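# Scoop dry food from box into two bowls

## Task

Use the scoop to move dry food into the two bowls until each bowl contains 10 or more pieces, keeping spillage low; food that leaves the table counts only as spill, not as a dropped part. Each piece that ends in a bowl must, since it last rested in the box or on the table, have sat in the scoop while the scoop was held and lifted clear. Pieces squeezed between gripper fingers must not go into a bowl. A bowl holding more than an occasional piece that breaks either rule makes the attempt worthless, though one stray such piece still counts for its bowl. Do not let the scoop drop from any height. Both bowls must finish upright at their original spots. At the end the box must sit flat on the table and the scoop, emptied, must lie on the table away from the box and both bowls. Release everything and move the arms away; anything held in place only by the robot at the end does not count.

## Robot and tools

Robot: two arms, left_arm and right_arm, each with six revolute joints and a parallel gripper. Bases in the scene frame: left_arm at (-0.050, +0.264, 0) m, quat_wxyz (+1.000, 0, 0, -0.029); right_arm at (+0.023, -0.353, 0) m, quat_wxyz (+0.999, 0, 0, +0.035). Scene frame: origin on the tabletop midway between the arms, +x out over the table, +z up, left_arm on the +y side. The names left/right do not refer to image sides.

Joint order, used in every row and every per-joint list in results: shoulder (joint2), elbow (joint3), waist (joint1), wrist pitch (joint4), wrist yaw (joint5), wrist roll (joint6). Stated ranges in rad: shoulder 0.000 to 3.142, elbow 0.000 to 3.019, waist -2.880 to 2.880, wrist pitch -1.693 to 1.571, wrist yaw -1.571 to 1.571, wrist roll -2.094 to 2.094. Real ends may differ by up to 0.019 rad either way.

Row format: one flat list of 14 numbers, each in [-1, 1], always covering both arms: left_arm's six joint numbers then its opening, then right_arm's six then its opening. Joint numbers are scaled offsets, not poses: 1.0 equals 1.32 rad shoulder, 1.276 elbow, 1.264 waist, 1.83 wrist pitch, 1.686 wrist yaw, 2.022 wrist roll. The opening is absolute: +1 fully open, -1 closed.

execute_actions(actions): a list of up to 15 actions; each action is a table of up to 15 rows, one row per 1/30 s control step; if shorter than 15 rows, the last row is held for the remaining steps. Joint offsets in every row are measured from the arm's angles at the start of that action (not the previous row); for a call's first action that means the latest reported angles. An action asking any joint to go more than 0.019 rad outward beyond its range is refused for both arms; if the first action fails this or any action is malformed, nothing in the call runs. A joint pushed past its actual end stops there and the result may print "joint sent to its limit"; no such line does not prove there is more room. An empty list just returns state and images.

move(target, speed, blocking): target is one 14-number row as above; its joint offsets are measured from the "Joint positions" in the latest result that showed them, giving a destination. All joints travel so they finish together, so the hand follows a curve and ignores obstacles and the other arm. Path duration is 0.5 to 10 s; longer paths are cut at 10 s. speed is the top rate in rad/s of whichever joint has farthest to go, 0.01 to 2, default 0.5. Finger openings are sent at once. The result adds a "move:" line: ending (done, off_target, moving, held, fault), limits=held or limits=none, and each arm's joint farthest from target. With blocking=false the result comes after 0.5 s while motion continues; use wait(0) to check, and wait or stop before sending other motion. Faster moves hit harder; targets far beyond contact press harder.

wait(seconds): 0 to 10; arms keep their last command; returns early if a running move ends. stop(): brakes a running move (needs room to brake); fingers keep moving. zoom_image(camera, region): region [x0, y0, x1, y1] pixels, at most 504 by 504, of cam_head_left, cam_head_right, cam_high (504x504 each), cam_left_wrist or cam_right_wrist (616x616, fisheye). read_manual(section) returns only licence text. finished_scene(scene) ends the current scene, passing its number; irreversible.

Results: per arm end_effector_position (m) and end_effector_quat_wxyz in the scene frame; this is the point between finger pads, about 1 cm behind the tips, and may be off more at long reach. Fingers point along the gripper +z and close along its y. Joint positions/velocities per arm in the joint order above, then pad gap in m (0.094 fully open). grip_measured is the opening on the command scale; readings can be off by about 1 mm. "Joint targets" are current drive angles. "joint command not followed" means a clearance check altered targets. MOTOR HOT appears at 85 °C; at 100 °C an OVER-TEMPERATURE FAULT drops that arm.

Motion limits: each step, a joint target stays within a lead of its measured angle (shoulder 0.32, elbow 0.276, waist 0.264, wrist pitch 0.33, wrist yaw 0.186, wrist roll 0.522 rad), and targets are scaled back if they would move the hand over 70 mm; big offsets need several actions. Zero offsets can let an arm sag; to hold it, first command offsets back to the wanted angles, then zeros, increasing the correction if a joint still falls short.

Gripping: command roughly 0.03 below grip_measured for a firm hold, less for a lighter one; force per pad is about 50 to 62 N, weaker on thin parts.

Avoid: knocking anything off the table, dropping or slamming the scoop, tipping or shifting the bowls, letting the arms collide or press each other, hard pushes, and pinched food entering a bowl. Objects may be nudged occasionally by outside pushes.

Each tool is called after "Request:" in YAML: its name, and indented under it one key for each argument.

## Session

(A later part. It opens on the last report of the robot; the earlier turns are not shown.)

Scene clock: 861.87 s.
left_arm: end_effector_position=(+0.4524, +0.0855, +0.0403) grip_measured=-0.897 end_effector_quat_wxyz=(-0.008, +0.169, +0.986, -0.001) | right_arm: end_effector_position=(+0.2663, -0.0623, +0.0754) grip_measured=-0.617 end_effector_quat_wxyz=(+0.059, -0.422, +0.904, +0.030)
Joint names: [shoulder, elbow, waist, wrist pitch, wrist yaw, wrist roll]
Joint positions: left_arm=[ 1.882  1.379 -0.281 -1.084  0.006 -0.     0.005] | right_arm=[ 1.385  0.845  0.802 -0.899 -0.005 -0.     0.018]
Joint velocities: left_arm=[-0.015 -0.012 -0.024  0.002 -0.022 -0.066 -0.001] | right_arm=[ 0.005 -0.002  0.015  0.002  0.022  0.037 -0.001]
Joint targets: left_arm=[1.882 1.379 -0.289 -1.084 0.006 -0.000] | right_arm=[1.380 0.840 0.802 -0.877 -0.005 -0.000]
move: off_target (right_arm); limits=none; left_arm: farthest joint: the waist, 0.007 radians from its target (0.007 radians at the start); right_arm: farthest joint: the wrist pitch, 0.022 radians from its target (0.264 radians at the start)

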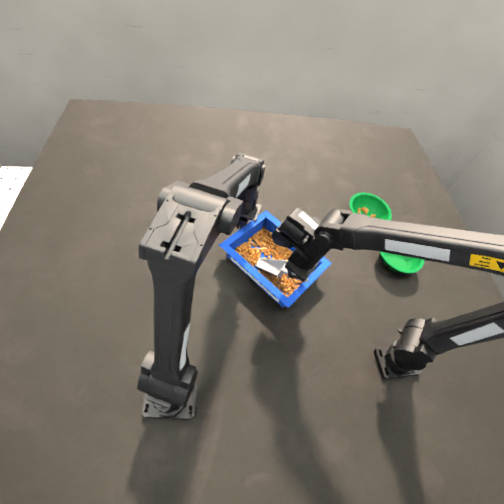

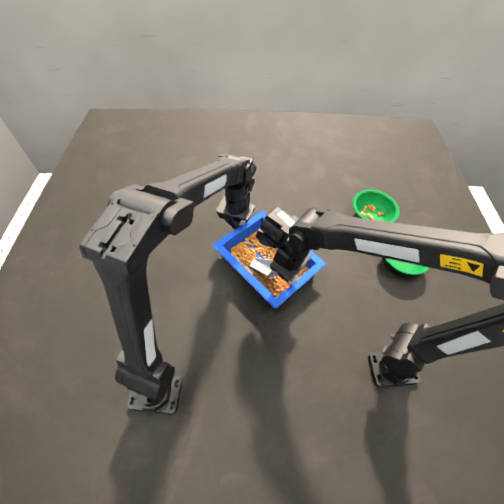

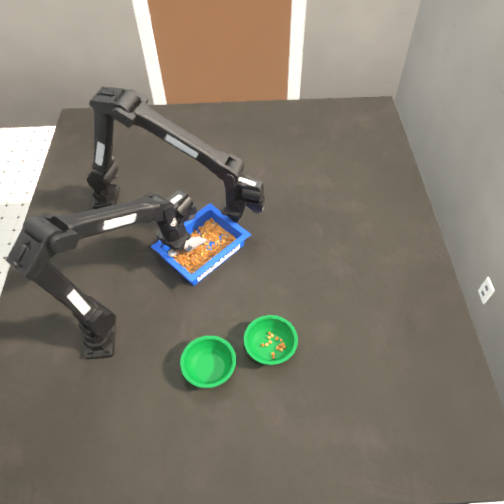

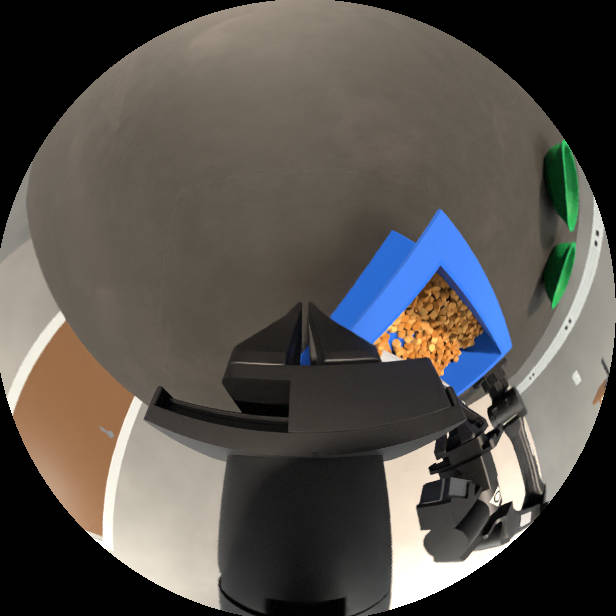

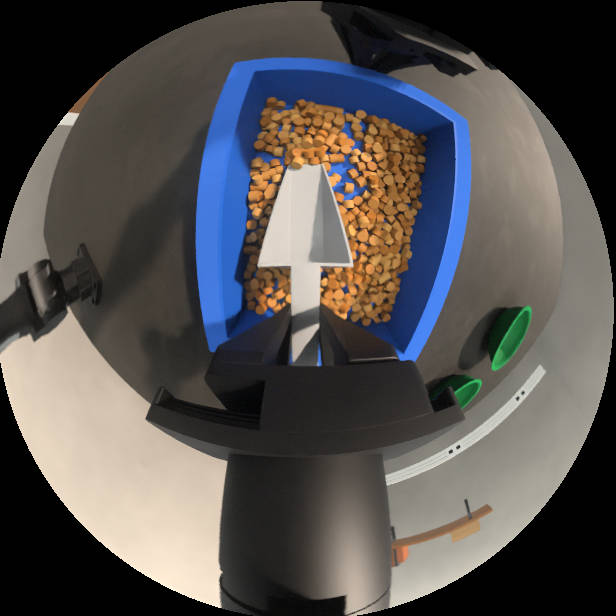

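Request:
execute_actions:
  actions:
    - [[0,0,-0.006,0,0,0,-0.9,0.0147,-0.001,0,0.0146,0,0,-0.65],[0,0,-0.006,0,0,0,-0.9,0.0158,-0.001,0,0.0172,0,0,-0.65],[0,0,-0.006,0,0,0,-0.9,0.0169,-0.001,0,0.0198,0,0,-0.65],[0,0,-0.006,0,0,0,-0.9,0.018,-0.002,0,0.0224,0,0,-0.65],[0,0,-0.006,0,0,0,-0.9,0.0191,-0.002,0,0.025,0,0,-0.65],[0,0,-0.006,0,0,0,-0.9,0.0202,-0.002,0,0.0276,0,0,-0.65],[0,0,-0.006,0,0,0,-0.9,0.0213,-0.003,0,0.0302,0,0,-0.65],[0,0,-0.006,0,0,0,-0.9,0.0223,-0.003,0,0.0328,0,0,-0.65],[0,0,-0.006,0,0,0,-0.9,0.0234,-0.003,0,0.0354,0,0,-0.65],[0,0,-0.006,0,0,0,-0.9,0.0245,-0.004,0,0.038,0,0,-0.65],[0,0,-0.006,0,0,0,-0.9,0.0256,-0.004,0,0.0406,0,0,-0.65],[0,0,-0.006,0,0,0,-0.9,0.0267,-0.004,0,0.0432,0,0,-0.65],[0,0,-0.006,0,0,0,-0.9,0.0278,-0.005,0,0.0458,0,0,-0.65],[0,0,-0.006,0,0,0,-0.9,0.0289,-0.005,0,0.0484,0,0,-0.65],[0,0,-0.006,0,0,0,-0.9,0.03,-0.005,0,0.051,0,0,-0.65]]
    - [[0,0,-0.006,0,0,0,-0.9,0.0147,-0.001,0,0.0146,0,0,-0.65],[0,0,-0.006,0,0,0,-0.9,0.0158,-0.001,0,0.0172,0,0,-0.65],[0,0,-0.006,0,0,0,-0.9,0.0169,-0.001,0,0.0198,0,0,-0.65],[0,0,-0.006,0,0,0,-0.9,0.018,-0.002,0,0.0224,0,0,-0.65],[0,0,-0.006,0,0,0,-0.9,0.0191,-0.002,0,0.025,0,0,-0.65],[0,0,-0.006,0,0,0,-0.9,0.0202,-0.002,0,0.0276,0,0,-0.65],[0,0,-0.006,0,0,0,-0.9,0.0213,-0.003,0,0.0302,0,0,-0.65],[0,0,-0.006,0,0,0,-0.9,0.0223,-0.003,0,0.0328,0,0,-0.65],[0,0,-0.006,0,0,0,-0.9,0.0234,-0.003,0,0.0354,0,0,-0.65],[0,0,-0.006,0,0,0,-0.9,0.0245,-0.004,0,0.038,0,0,-0.65],[0,0,-0.006,0,0,0,-0.9,0.0256,-0.004,0,0.0406,0,0,-0.65],[0,0,-0.006,0,0,0,-0.9,0.0267,-0.004,0,0.0432,0,0,-0.65],[0,0,-0.006,0,0,0,-0.9,0.0278,-0.005,0,0.0458,0,0,-0.65],[0,0,-0.006,0,0,0,-0.9,0.0289,-0.005,0,0.0484,0,0,-0.65],[0,0,-0.006,0,0,0,-0.9,0.03,-0.005,0,0.051,0,0,-0.65]]
    - [[0,0,-0.006,0,0,0,-0.9,0.0147,-0.001,0,0.0146,0,0,-0.65],[0,0,-0.006,0,0,0,-0.9,0.0158,-0.001,0,0.0172,0,0,-0.65],[0,0,-0.006,0,0,0,-0.9,0.0169,-0.001,0,0.0198,0,0,-0.65],[0,0,-0.006,0,0,0,-0.9,0.018,-0.002,0,0.0224,0,0,-0.65],[0,0,-0.006,0,0,0,-0.9,0.0191,-0.002,0,0.025,0,0,-0.65],[0,0,-0.006,0,0,0,-0.9,0.0202,-0.002,0,0.0276,0,0,-0.65],[0,0,-0.006,0,0,0,-0.9,0.0213,-0.003,0,0.0302,0,0,-0.65],[0,0,-0.006,0,0,0,-0.9,0.0223,-0.003,0,0.0328,0,0,-0.65],[0,0,-0.006,0,0,0,-0.9,0.0234,-0.003,0,0.0354,0,0,-0.65],[0,0,-0.006,0,0,0,-0.9,0.0245,-0.004,0,0.038,0,0,-0.65],[0,0,-0.006,0,0,0,-0.9,0.0256,-0.004,0,0.0406,0,0,-0.65],[0,0,-0.006,0,0,0,-0.9,0.0267,-0.004,0,0.0432,0,0,-0.65],[0,0,-0.006,0,0,0,-0.9,0.0278,-0.005,0,0.0458,0,0,-0.65],[0,0,-0.006,0,0,0,-0.9,0.0289,-0.005,0,0.0484,0,0,-0.65],[0,0,-0.006,0,0,0,-0.9,0.03,-0.005,0,0.051,0,0,-0.65]]

Scene clock: 880.60 s.
left_arm: end_effector_position=(+0.4524, +0.0855, +0.0403) grip_measured=-0.897 end_effector_quat_wxyz=(-0.008, +0.169, +0.986, -0.001) | right_arm: end_effector_position=(+0.2908, -0.0332, +0.0579) grip_measured=-0.617 end_effector_quat_wxyz=(+0.110, -0.420, +0.899, +0.054)
Joint names: [shoulder, elbow, waist, wrist pitch, wrist yaw, wrist roll]
Joint positions: left_arm=[ 1.882  1.379 -0.281 -1.084  0.006 -0.     0.005] | right_arm=[ 1.45   0.842  0.802 -0.717 -0.005 -0.     0.018]
Joint velocities: left_arm=[-0.005 -0.012  0.005  0.002  0.022  0.051 -0.001] | right_arm=[ 0.034 -0.022  0.005  0.105 -0.037 -0.007 -0.   ]
Joint targets: left_arm=[1.882 1.379 -0.289 -1.084 0.006 -0.000] | right_arm=[1.468 0.837 0.802 -0.684 -0.005 -0.000]

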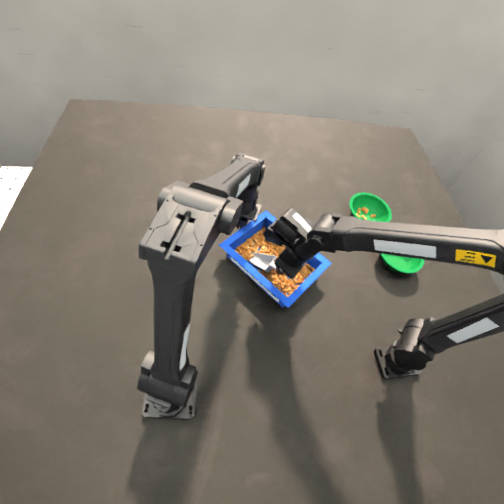

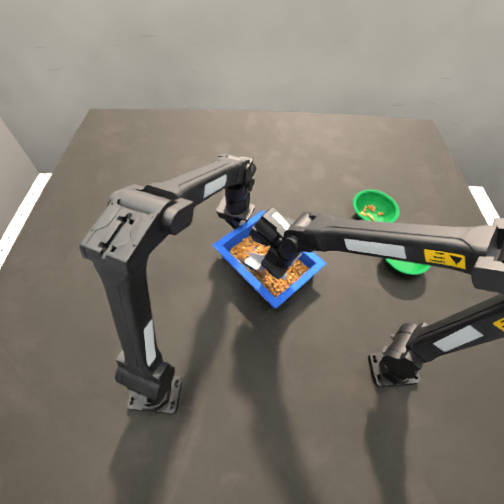

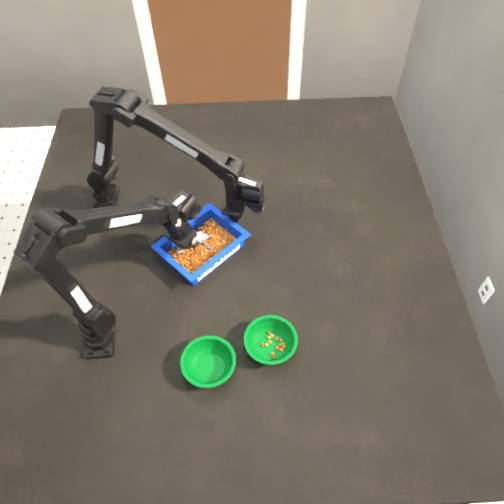

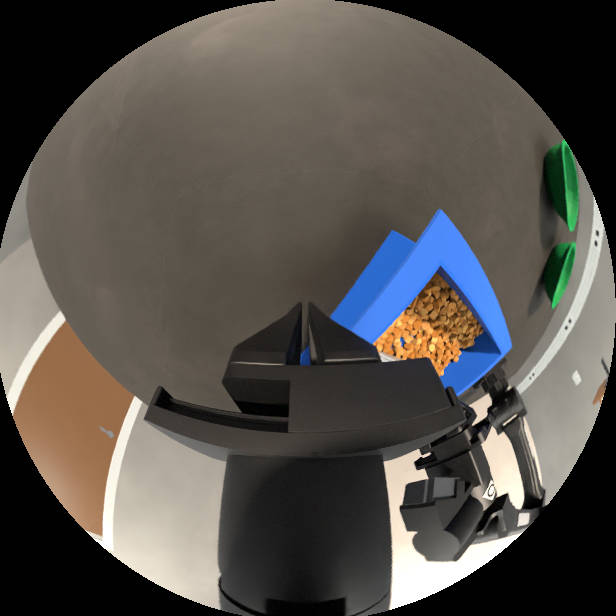

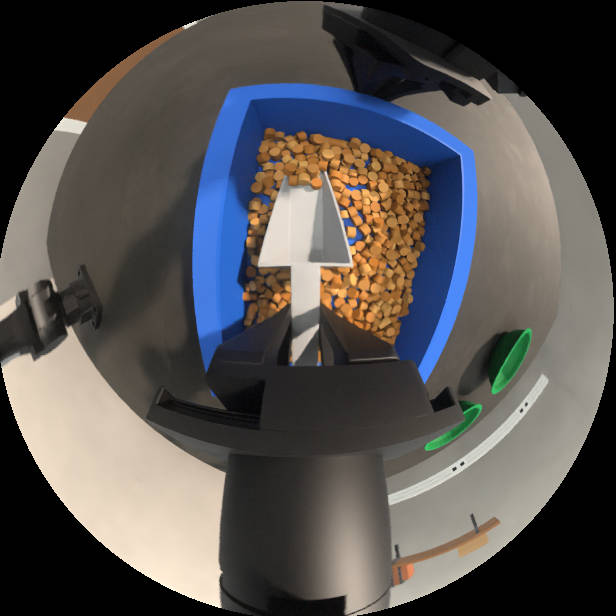

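Request:
execute_actions:
  actions:
    - [[0,0,-0.006,0,0,0,-0.9,0.0147,-0.001,0,0.0146,0,0,-0.65],[0,0,-0.006,0,0,0,-0.9,0.0158,-0.001,0,0.0172,0,0,-0.65],[0,0,-0.006,0,0,0,-0.9,0.0169,-0.001,0,0.0198,0,0,-0.65],[0,0,-0.006,0,0,0,-0.9,0.018,-0.002,0,0.0224,0,0,-0.65],[0,0,-0.006,0,0,0,-0.9,0.0191,-0.002,0,0.025,0,0,-0.65],[0,0,-0.006,0,0,0,-0.9,0.0202,-0.002,0,0.0276,0,0,-0.65],[0,0,-0.006,0,0,0,-0.9,0.0213,-0.003,0,0.0302,0,0,-0.65],[0,0,-0.006,0,0,0,-0.9,0.0223,-0.003,0,0.0328,0,0,-0.65],[0,0,-0.006,0,0,0,-0.9,0.0234,-0.003,0,0.0354,0,0,-0.65],[0,0,-0.006,0,0,0,-0.9,0.0245,-0.004,0,0.038,0,0,-0.65],[0,0,-0.006,0,0,0,-0.9,0.0256,-0.004,0,0.0406,0,0,-0.65],[0,0,-0.006,0,0,0,-0.9,0.0267,-0.004,0,0.0432,0,0,-0.65],[0,0,-0.006,0,0,0,-0.9,0.0278,-0.005,0,0.0458,0,0,-0.65],[0,0,-0.006,0,0,0,-0.9,0.0289,-0.005,0,0.0484,0,0,-0.65],[0,0,-0.006,0,0,0,-0.9,0.03,-0.005,0,0.051,0,0,-0.65]]
    - [[0,0,-0.006,0,0,0,-0.9,0.0147,-0.001,0,0.0146,0,0,-0.65],[0,0,-0.006,0,0,0,-0.9,0.0158,-0.001,0,0.0172,0,0,-0.65],[0,0,-0.006,0,0,0,-0.9,0.0169,-0.001,0,0.0198,0,0,-0.65],[0,0,-0.006,0,0,0,-0.9,0.018,-0.002,0,0.0224,0,0,-0.65],[0,0,-0.006,0,0,0,-0.9,0.0191,-0.002,0,0.025,0,0,-0.65],[0,0,-0.006,0,0,0,-0.9,0.0202,-0.002,0,0.0276,0,0,-0.65],[0,0,-0.006,0,0,0,-0.9,0.0213,-0.003,0,0.0302,0,0,-0.65],[0,0,-0.006,0,0,0,-0.9,0.0223,-0.003,0,0.0328,0,0,-0.65],[0,0,-0.006,0,0,0,-0.9,0.0234,-0.003,0,0.0354,0,0,-0.65],[0,0,-0.006,0,0,0,-0.9,0.0245,-0.004,0,0.038,0,0,-0.65],[0,0,-0.006,0,0,0,-0.9,0.0256,-0.004,0,0.0406,0,0,-0.65],[0,0,-0.006,0,0,0,-0.9,0.0267,-0.004,0,0.0432,0,0,-0.65],[0,0,-0.006,0,0,0,-0.9,0.0278,-0.005,0,0.0458,0,0,-0.65],[0,0,-0.006,0,0,0,-0.9,0.0289,-0.005,0,0.0484,0,0,-0.65],[0,0,-0.006,0,0,0,-0.9,0.03,-0.005,0,0.051,0,0,-0.65]]

Scene clock: 894.00 s.
left_arm: end_effector_position=(+0.4524, +0.0855, +0.0403) grip_measured=-0.897 end_effector_quat_wxyz=(-0.008, +0.169, +0.986, -0.001) | right_arm: end_effector_position=(+0.3045, -0.0168, +0.0474) grip_measured=-0.617 end_effector_quat_wxyz=(+0.142, -0.418, +0.895, +0.069)
Joint names: [shoulder, elbow, waist, wrist pitch, wrist yaw, wrist roll]
Joint positions: left_arm=[ 1.882  1.379 -0.281 -1.084  0.006 -0.     0.005] | right_arm=[ 1.489  0.835  0.802 -0.6   -0.005 -0.     0.018]
Joint velocities: left_arm=[-0.005  0.007  0.005 -0.002 -0.007 -0.051  0.   ] | right_arm=[ 0.073 -0.002 -0.005  0.144  0.051  0.022  0.001]
Joint targets: left_arm=[1.882 1.379 -0.289 -1.084 0.006 -0.000] | right_arm=[1.510 0.832 0.802 -0.566 -0.005 -0.000]

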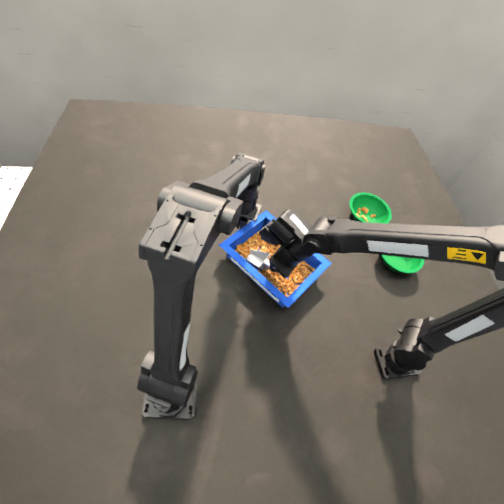

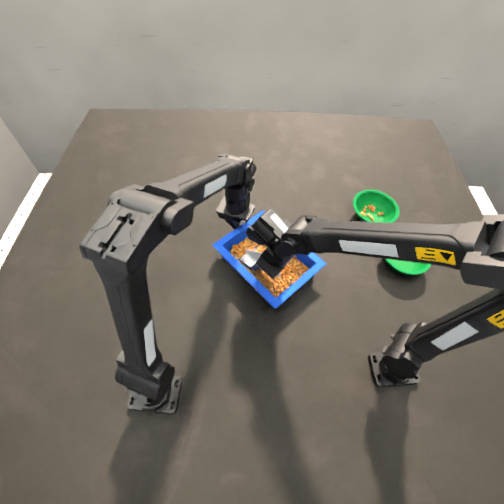

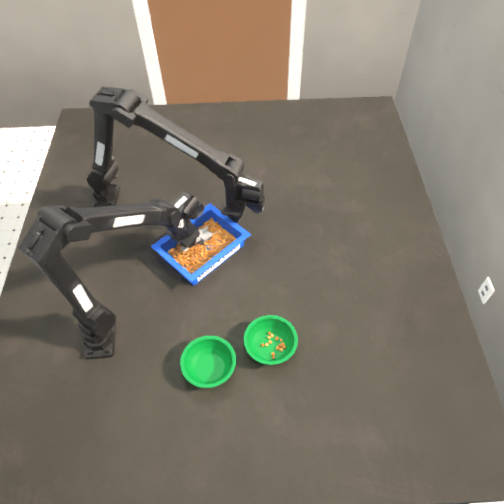

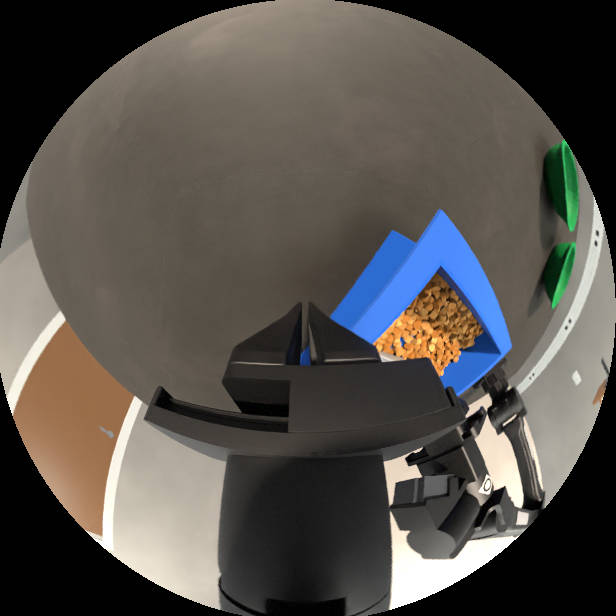

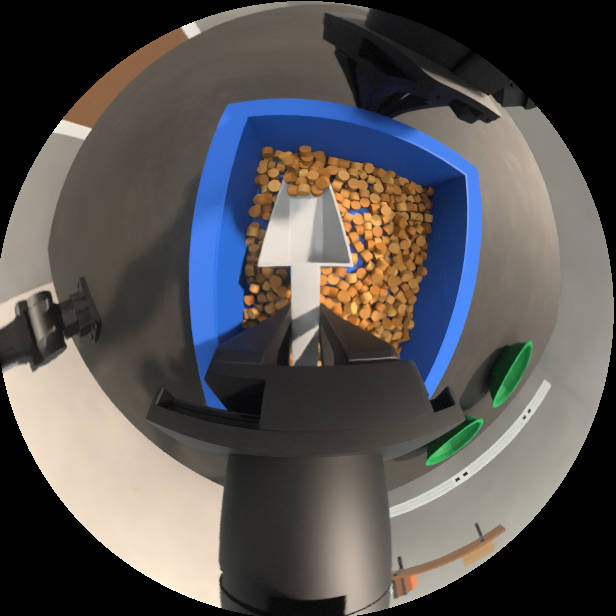

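Request:
zoom_image:
  camera: "cam_right_wrist"
  region: [230, 100, 390, 280]

Region (230, 100, 390, 280) of cam_right_wrist's 616x616 image, scaled by 2.800, with more detail than that image has.

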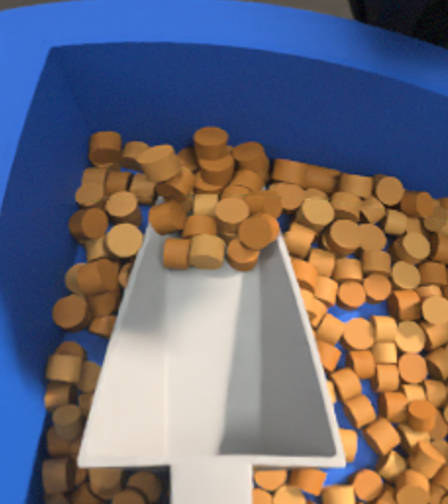

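Request:
execute_actions:
  actions:
    - [[0,0,-0.006,0,0,0,-0.9,0.014,0,0,0.0146,0,0,-0.65],[0,0,-0.006,0,0,0,-0.9,0.0148,0,0,0.0165,0,0,-0.65],[0,0,-0.006,0,0,0,-0.9,0.0156,0,0,0.0184,0,0,-0.65],[0,0,-0.006,0,0,0,-0.9,0.0164,0,0,0.0203,0,0,-0.65],[0,0,-0.006,0,0,0,-0.9,0.0172,0,0,0.0222,0,0,-0.65],[0,0,-0.006,0,0,0,-0.9,0.018,0,0,0.0241,0,0,-0.65],[0,0,-0.006,0,0,0,-0.9,0.0188,0,0,0.026,0,0,-0.65],[0,0,-0.006,0,0,0,-0.9,0.0196,0,0,0.0279,0,0,-0.65],[0,0,-0.006,0,0,0,-0.9,0.0204,0,0,0.0298,0,0,-0.65],[0,0,-0.006,0,0,0,-0.9,0.0212,0,0,0.0317,0,0,-0.65],[0,0,-0.006,0,0,0,-0.9,0.022,0,0,0.0336,0,0,-0.65],[0,0,-0.006,0,0,0,-0.9,0.0228,0,0,0.0355,0,0,-0.65],[0,0,-0.006,0,0,0,-0.9,0.0236,0,0,0.0374,0,0,-0.65],[0,0,-0.006,0,0,0,-0.9,0.0244,0,0,0.0393,0,0,-0.65],[0,0,-0.006,0,0,0,-0.9,0.025,0,0,0.041,0,0,-0.65]]

Scene clock: 905.03 s.
left_arm: end_effector_position=(+0.4524, +0.0855, +0.0403) grip_measured=-0.897 end_effector_quat_wxyz=(-0.008, +0.169, +0.986, -0.001) | right_arm: end_effector_position=(+0.3095, -0.0110, +0.0444) grip_measured=-0.617 end_effector_quat_wxyz=(+0.153, -0.417, +0.893, +0.074)
Joint names: [shoulder, elbow, waist, wrist pitch, wrist yaw, wrist roll]
Joint positions: left_arm=[ 1.882  1.379 -0.281 -1.084  0.006 -0.     0.005] | right_arm=[ 1.503  0.834  0.802 -0.56  -0.005 -0.     0.018]
Joint velocities: left_arm=[ 0.005 -0.027  0.005 -0.017  0.022  0.037  0.   ] | right_arm=[ 0.024 -0.037 -0.024  0.037  0.051  0.125 -0.   ]
Joint targets: left_arm=[1.882 1.379 -0.289 -1.084 0.006 -0.000] | right_arm=[1.522 0.835 0.802 -0.525 -0.005 -0.000]

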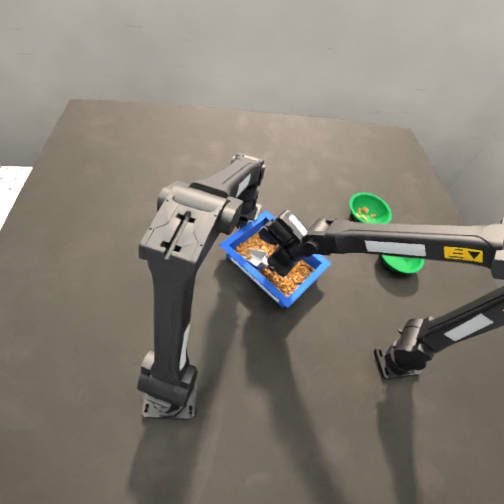

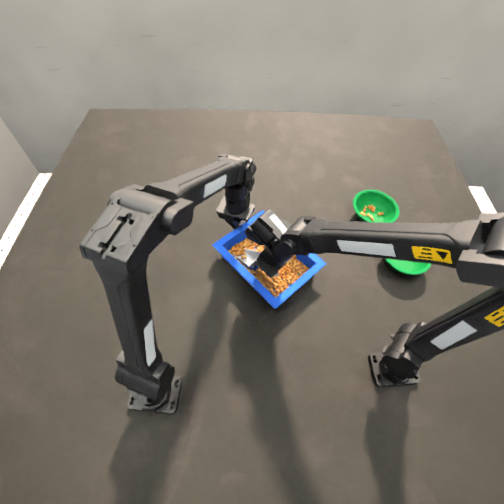

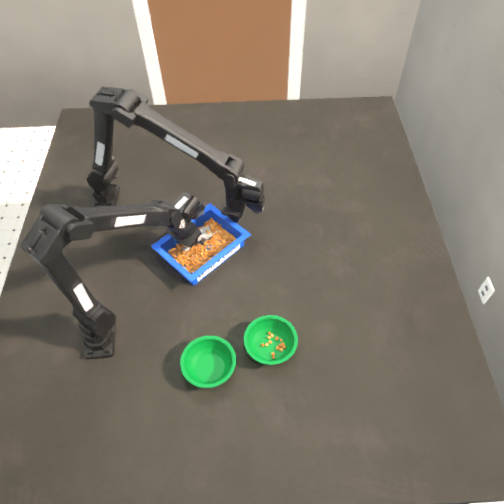

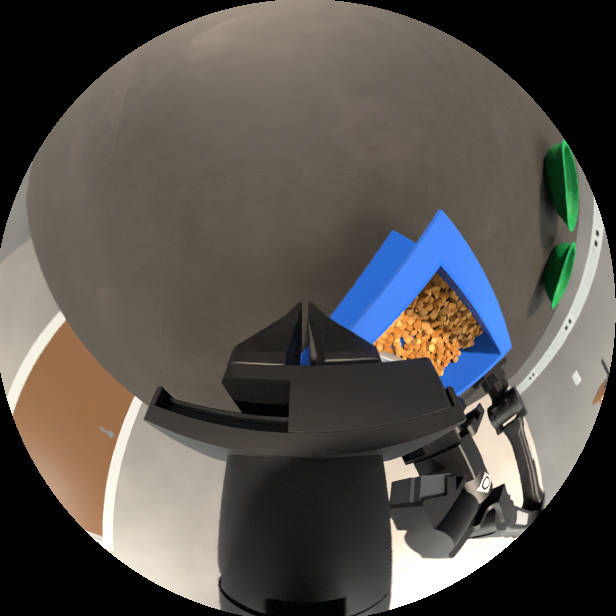

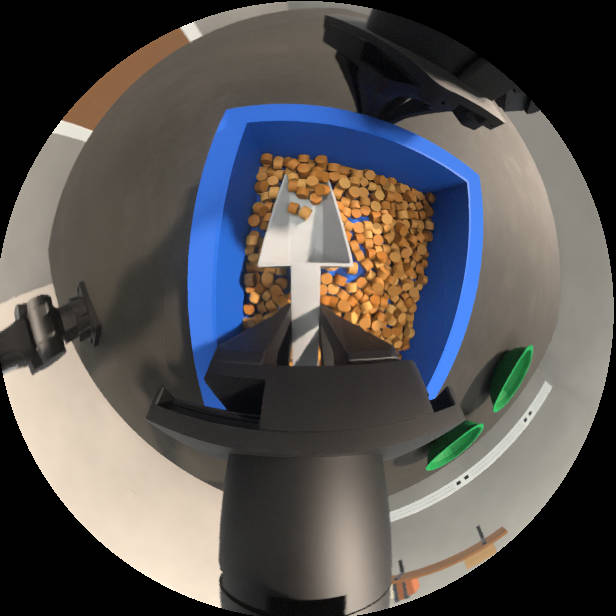

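Request:
execute_actions:
  actions:
    - [[0,0,-0.006,0,0,0,-0.9,0.0,0.012,0,0.013,0,0,-0.65],[0,0,-0.006,0,0,0,-0.9,-0.002,0.012,0,0.0148,0,0,-0.65],[0,0,-0.006,0,0,0,-0.9,-0.004,0.012,0,0.0166,0,0,-0.65],[0,0,-0.006,0,0,0,-0.9,-0.006,0.012,0,0.0184,0,0,-0.65],[0,0,-0.006,0,0,0,-0.9,-0.008,0.012,0,0.0202,0,0,-0.65],[0,0,-0.006,0,0,0,-0.9,-0.01,0.012,0,0.022,0,0,-0.65],[0,0,-0.006,0,0,0,-0.9,-0.012,0.012,0,0.0238,0,0,-0.65],[0,0,-0.006,0,0,0,-0.9,-0.014,0.012,0,0.0256,0,0,-0.65],[0,0,-0.006,0,0,0,-0.9,-0.016,0.012,0,0.0274,0,0,-0.65],[0,0,-0.006,0,0,0,-0.9,-0.018,0.012,0,0.0292,0,0,-0.65],[0,0,-0.006,0,0,0,-0.9,-0.02,0.012,0,0.031,0,0,-0.65],[0,0,-0.006,0,0,0,-0.9,-0.022,0.012,0,0.0328,0,0,-0.65],[0,0,-0.006,0,0,0,-0.9,-0.024,0.012,0,0.0346,0,0,-0.65],[0,0,-0.006,0,0,0,-0.9,-0.026,0.012,0,0.0364,0,0,-0.65],[0,0,-0.006,0,0,0,-0.9,-0.028,0.012,0,0.038,0,0,-0.65]]

Scene clock: 911.47 s.
left_arm: end_effector_position=(+0.4527, +0.0861, +0.0403) grip_measured=-0.898 end_effector_quat_wxyz=(-0.008, +0.169, +0.986, +0.000) | right_arm: end_effector_position=(+0.3106, -0.0095, +0.0480) grip_measured=-0.617 end_effector_quat_wxyz=(+0.160, -0.416, +0.892, +0.077)
Joint names: [shoulder, elbow, waist, wrist pitch, wrist yaw, wrist roll]
Joint positions: left_arm=[ 1.882  1.379 -0.281 -1.084  0.002 -0.     0.005] | right_arm=[ 1.495  0.833  0.802 -0.552 -0.005 -0.     0.018]
Joint velocities: left_arm=[-0.005 -0.012 -0.005 -0.002  0.037 -0.007 -0.   ] | right_arm=[-0.083 -0.002  0.015  0.037 -0.051 -0.022 -0.002]
Joint targets: left_arm=[1.882 1.379 -0.289 -1.084 0.005 -0.000] | right_arm=[1.466 0.849 0.802 -0.491 -0.005 -0.000]

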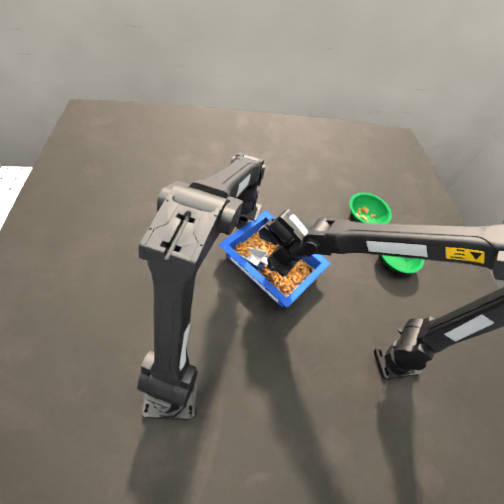

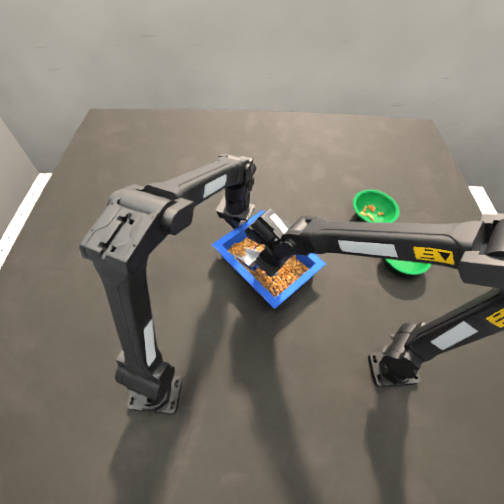

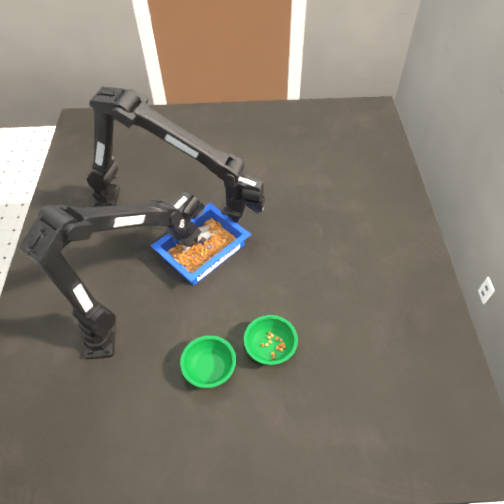

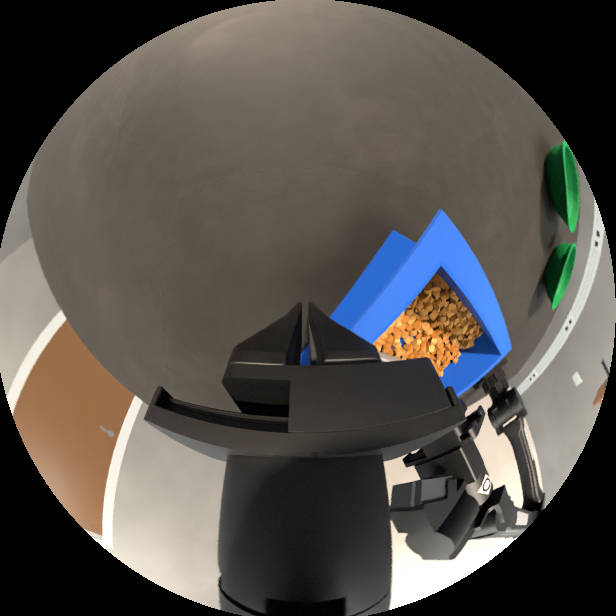

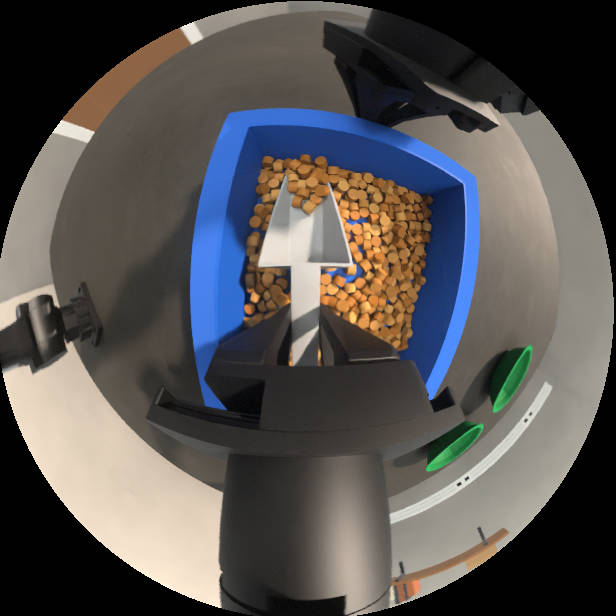

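Request:
move:
  target: [0,0,-0.006,0,0,0,-0.9, -0.140,-0.173,0,0.168,0,0,-0.65]
  speed: 0.2

Scene clock: 917.27 s.
left_arm: end_effector_position=(+0.4528, +0.0864, +0.0403) grip_measured=-0.898 end_effector_quat_wxyz=(-0.008, +0.169, +0.986, +0.001) | right_arm: end_effector_position=(+0.2936, -0.0297, +0.0630) grip_measured=-0.617 end_effector_quat_wxyz=(+0.264, -0.405, +0.866, +0.126)
Joint names: [shoulder, elbow, waist, wrist pitch, wrist yaw, wrist roll]
Joint positions: left_arm=[ 1.882  1.379 -0.281 -1.084 -0.    -0.     0.005] | right_arm=[ 1.318  0.614  0.802 -0.273 -0.005 -0.     0.018]
Joint velocities: left_arm=[ 0.005  0.017  0.005  0.007  0.007  0.022 -0.001] | right_arm=[-0.015  0.007  0.015 -0.002 -0.022  0.007 -0.   ]
Joint targets: left_arm=[1.882 1.379 -0.289 -1.084 0.002 -0.000] | right_arm=[1.310 0.612 0.802 -0.245 -0.005 -0.000]
move: off_target (right_arm); limits=none; left_arm: farthest joint: the waist, 0.007 radians from its target (0.007 radians at the start); right_arm: farthest joint: the wrist pitch, 0.029 radians from its target (0.306 radians at the start)

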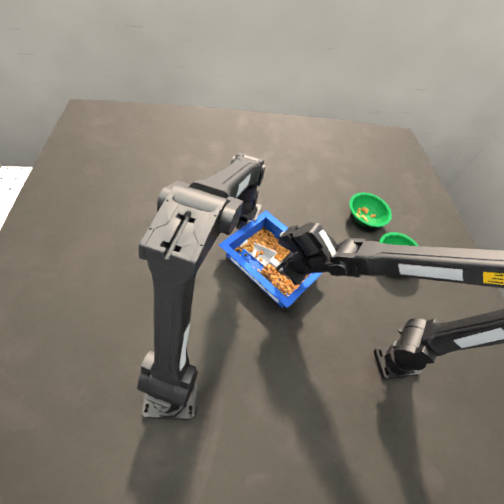

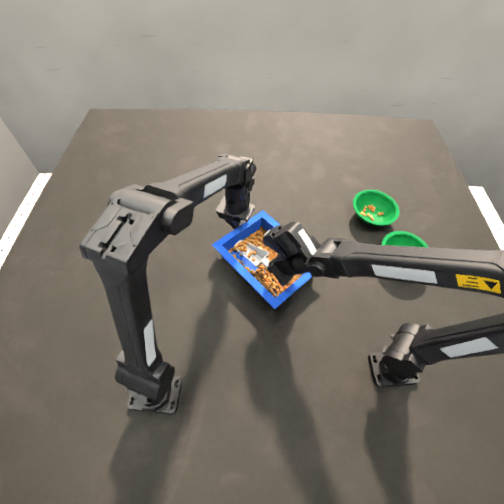

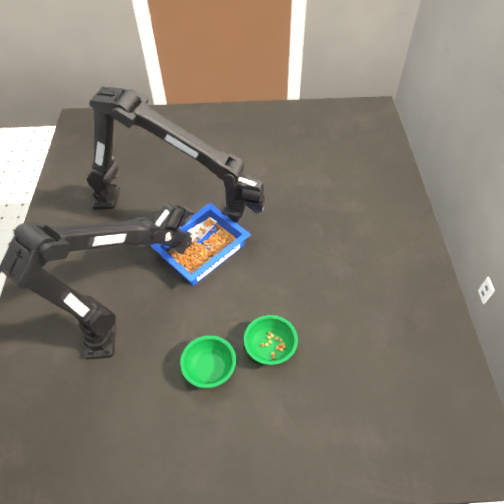

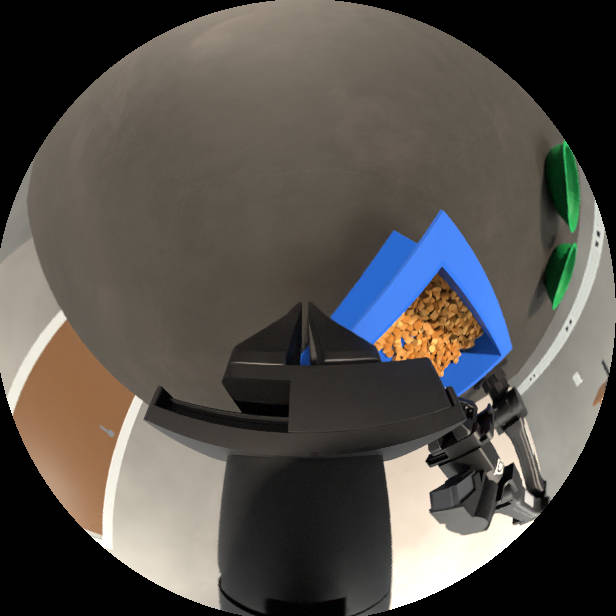

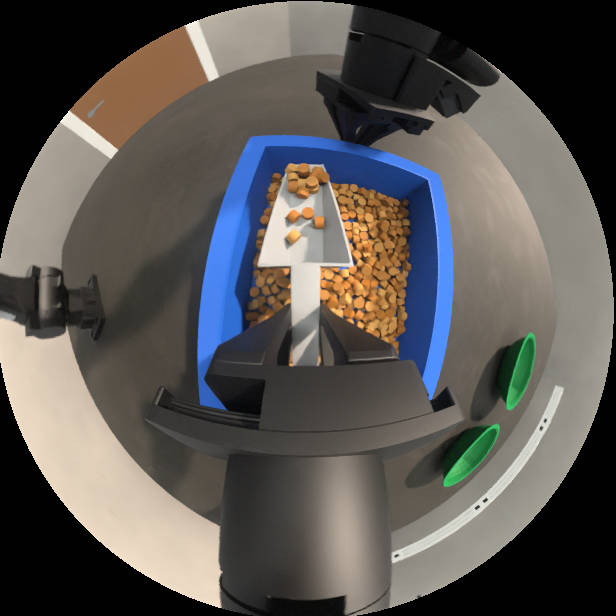

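Request:
move:
  target: [0,0,-0.006,0,0,0,-0.9, -0.0394,-0.1027,0,0.178,0,0,-0.65]
  speed: 0.25

Scene clock: 921.50 s.
left_arm: end_effector_position=(+0.4528, +0.0864, +0.0403) grip_measured=-0.898 end_effector_quat_wxyz=(-0.008, +0.169, +0.986, +0.001) | right_arm: end_effector_position=(+0.2941, -0.0291, +0.0704) grip_measured=-0.617 end_effector_quat_wxyz=(+0.353, -0.390, +0.834, +0.167)
Joint names: [shoulder, elbow, waist, wrist pitch, wrist yaw, wrist roll]
Joint positions: left_arm=[ 1.882  1.379 -0.281 -1.084 -0.    -0.     0.005] | right_arm=[ 1.275  0.485  0.802  0.022 -0.005 -0.     0.018]
Joint velocities: left_arm=[-0.005  0.002 -0.015 -0.012 -0.051 -0.037  0.   ] | right_arm=[-0.005 -0.037 -0.024  0.002  0.037  0.051 -0.   ]
Joint targets: left_arm=[1.882 1.379 -0.289 -1.084 -0.000 -0.000] | right_arm=[1.265 0.483 0.802 0.052 -0.005 -0.000]
move: off_target (right_arm); limits=none; left_arm: farthest joint: the waist, 0.007 radians from its target (0.007 radians at the start); right_arm: farthest joint: the wrist pitch, 0.031 radians from its target (0.326 radians at the start)

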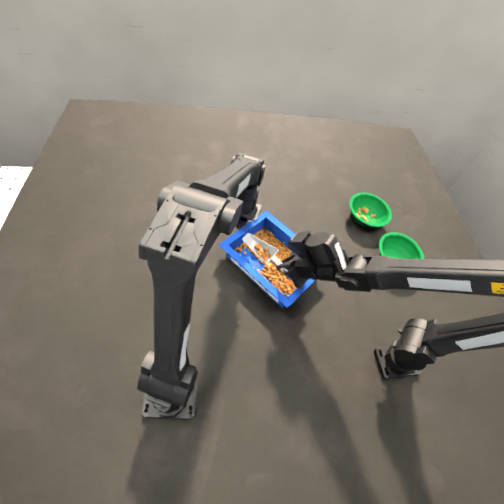

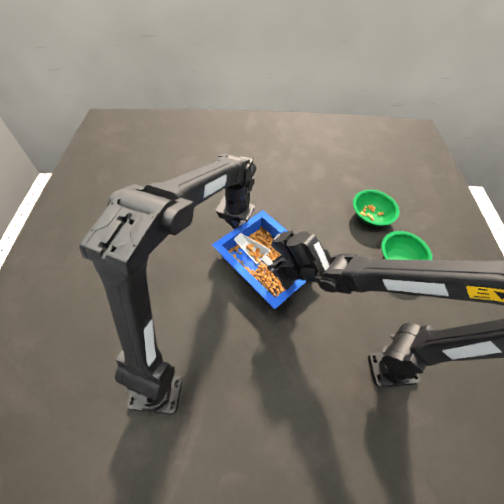

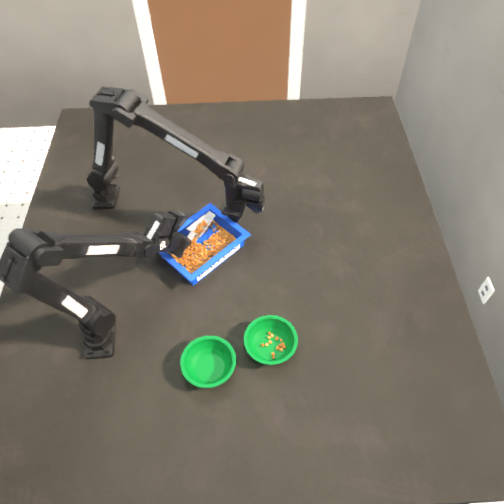

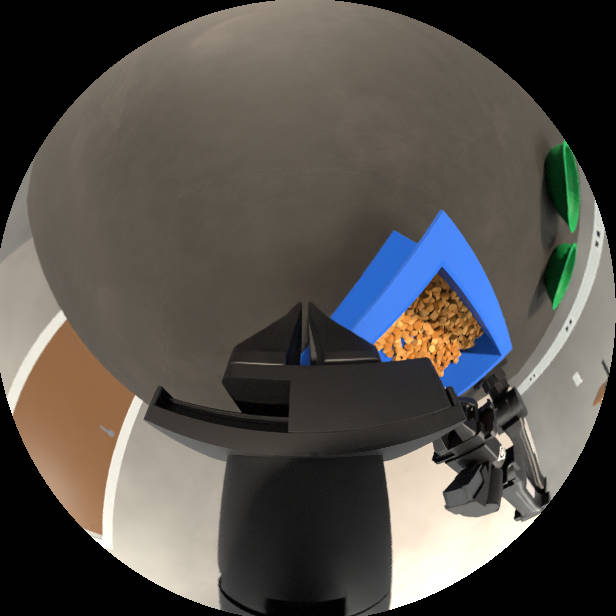

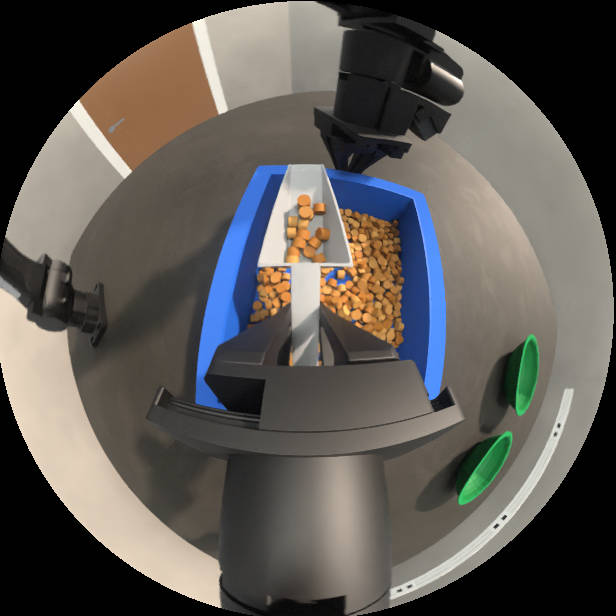

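Request:
zoom_image:
  camera: "cam_right_wrist"
  region: [245, 155, 365, 275]

Region (245, 155, 365, 275) of cam_right_wrist's 616x616 image, scaled by 4.200, with more detail than that image has.

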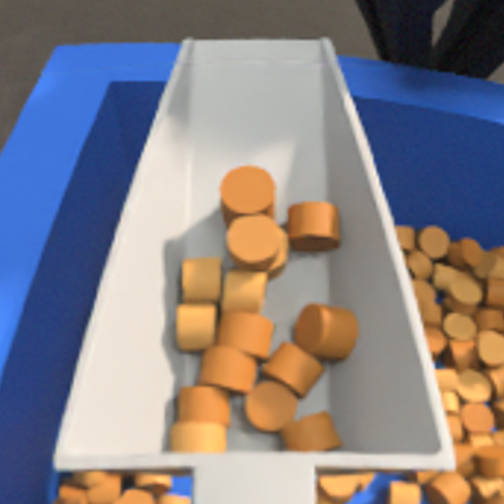

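Request:
zoom_image:
  camera: "cam_right_wrist"
  region: [255, 290, 355, 380]

Region (255, 290, 355, 380) of cam_right_wrist's 616x616 image, scaled by 5.040, with more detail than that image has; it fills the top 454 rows of this view, and the rest is white.

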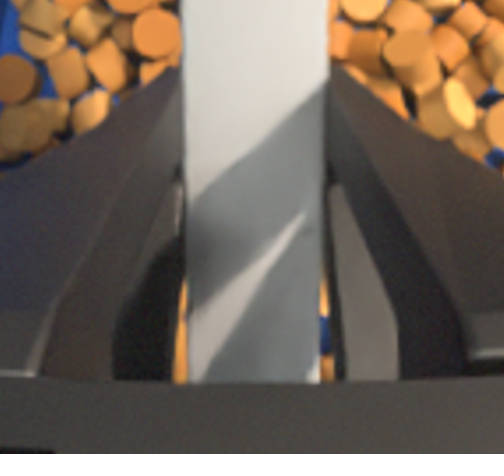

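Request:
move:
  target: [-0.155,0,0,0,0,0,-0.9, -0.1758,-0.0447,0,-0.0776,0,0,-0.65]
  speed: 0.3

Scene clock: 984.27 s.
left_arm: end_effector_position=(+0.4601, +0.0838, +0.1422) grip_measured=-0.898 end_effector_quat_wxyz=(+0.089, +0.168, +0.982, -0.015) | right_arm: end_effector_position=(+0.2719, -0.0555, +0.1096) grip_measured=-0.617 end_effector_quat_wxyz=(+0.374, -0.386, +0.825, +0.177)
Joint names: [shoulder, elbow, waist, wrist pitch, wrist yaw, wrist roll]
Joint positions: left_arm=[ 1.685  1.379 -0.281 -1.084 -0.    -0.     0.005] | right_arm=[ 1.046  0.43   0.802 -0.103 -0.005 -0.     0.018]
Joint velocities: left_arm=[-0.015  0.007  0.005 -0.002 -0.022  0.022  0.001] | right_arm=[-0.015 -0.012 -0.005 -0.002 -0.051  0.007  0.   ]
Joint targets: left_arm=[1.678 1.379 -0.281 -1.084 -0.000 -0.000] | right_arm=[1.043 0.428 0.802 -0.120 -0.005 -0.000]
move: done; limits=none; left_arm: farthest joint: the shoulder, 0.008 radians from its target (0.205 radians at the start); right_arm: farthest joint: the wrist pitch, 0.017 radians from its target (0.142 radians at the start)

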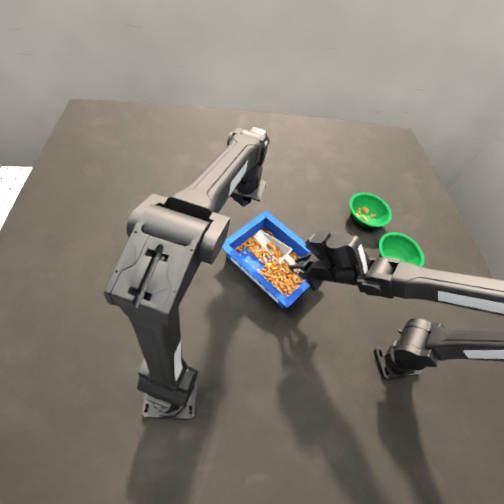

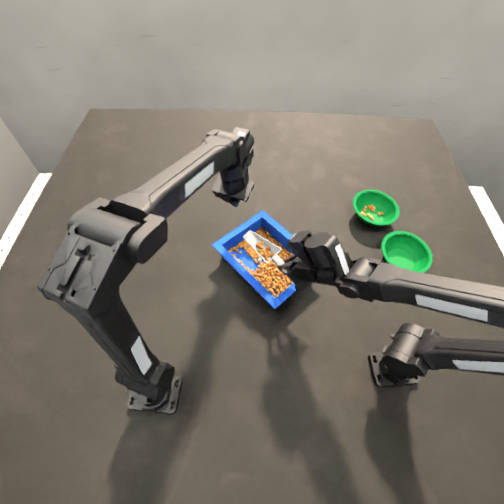

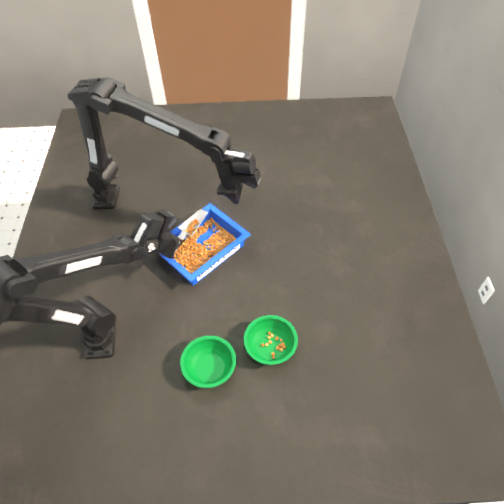

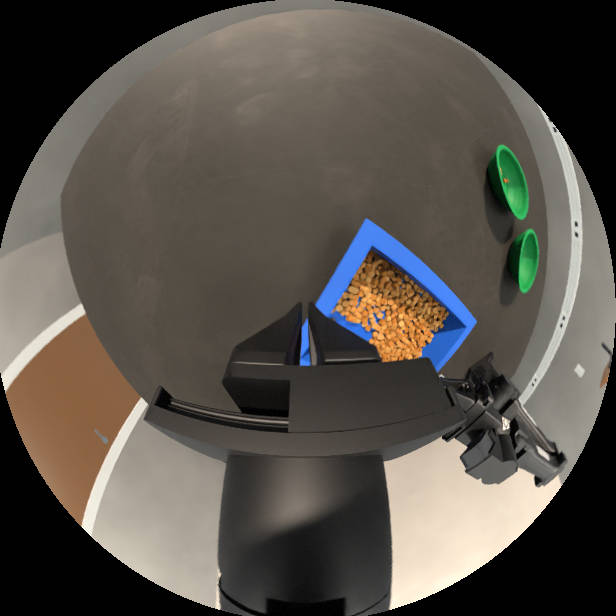

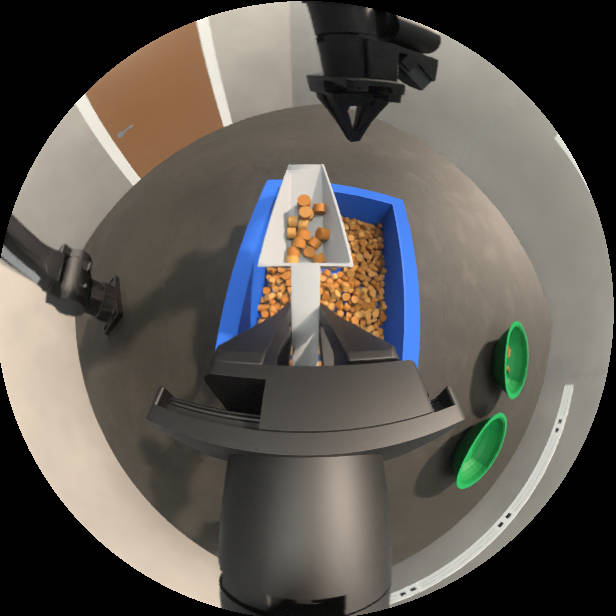

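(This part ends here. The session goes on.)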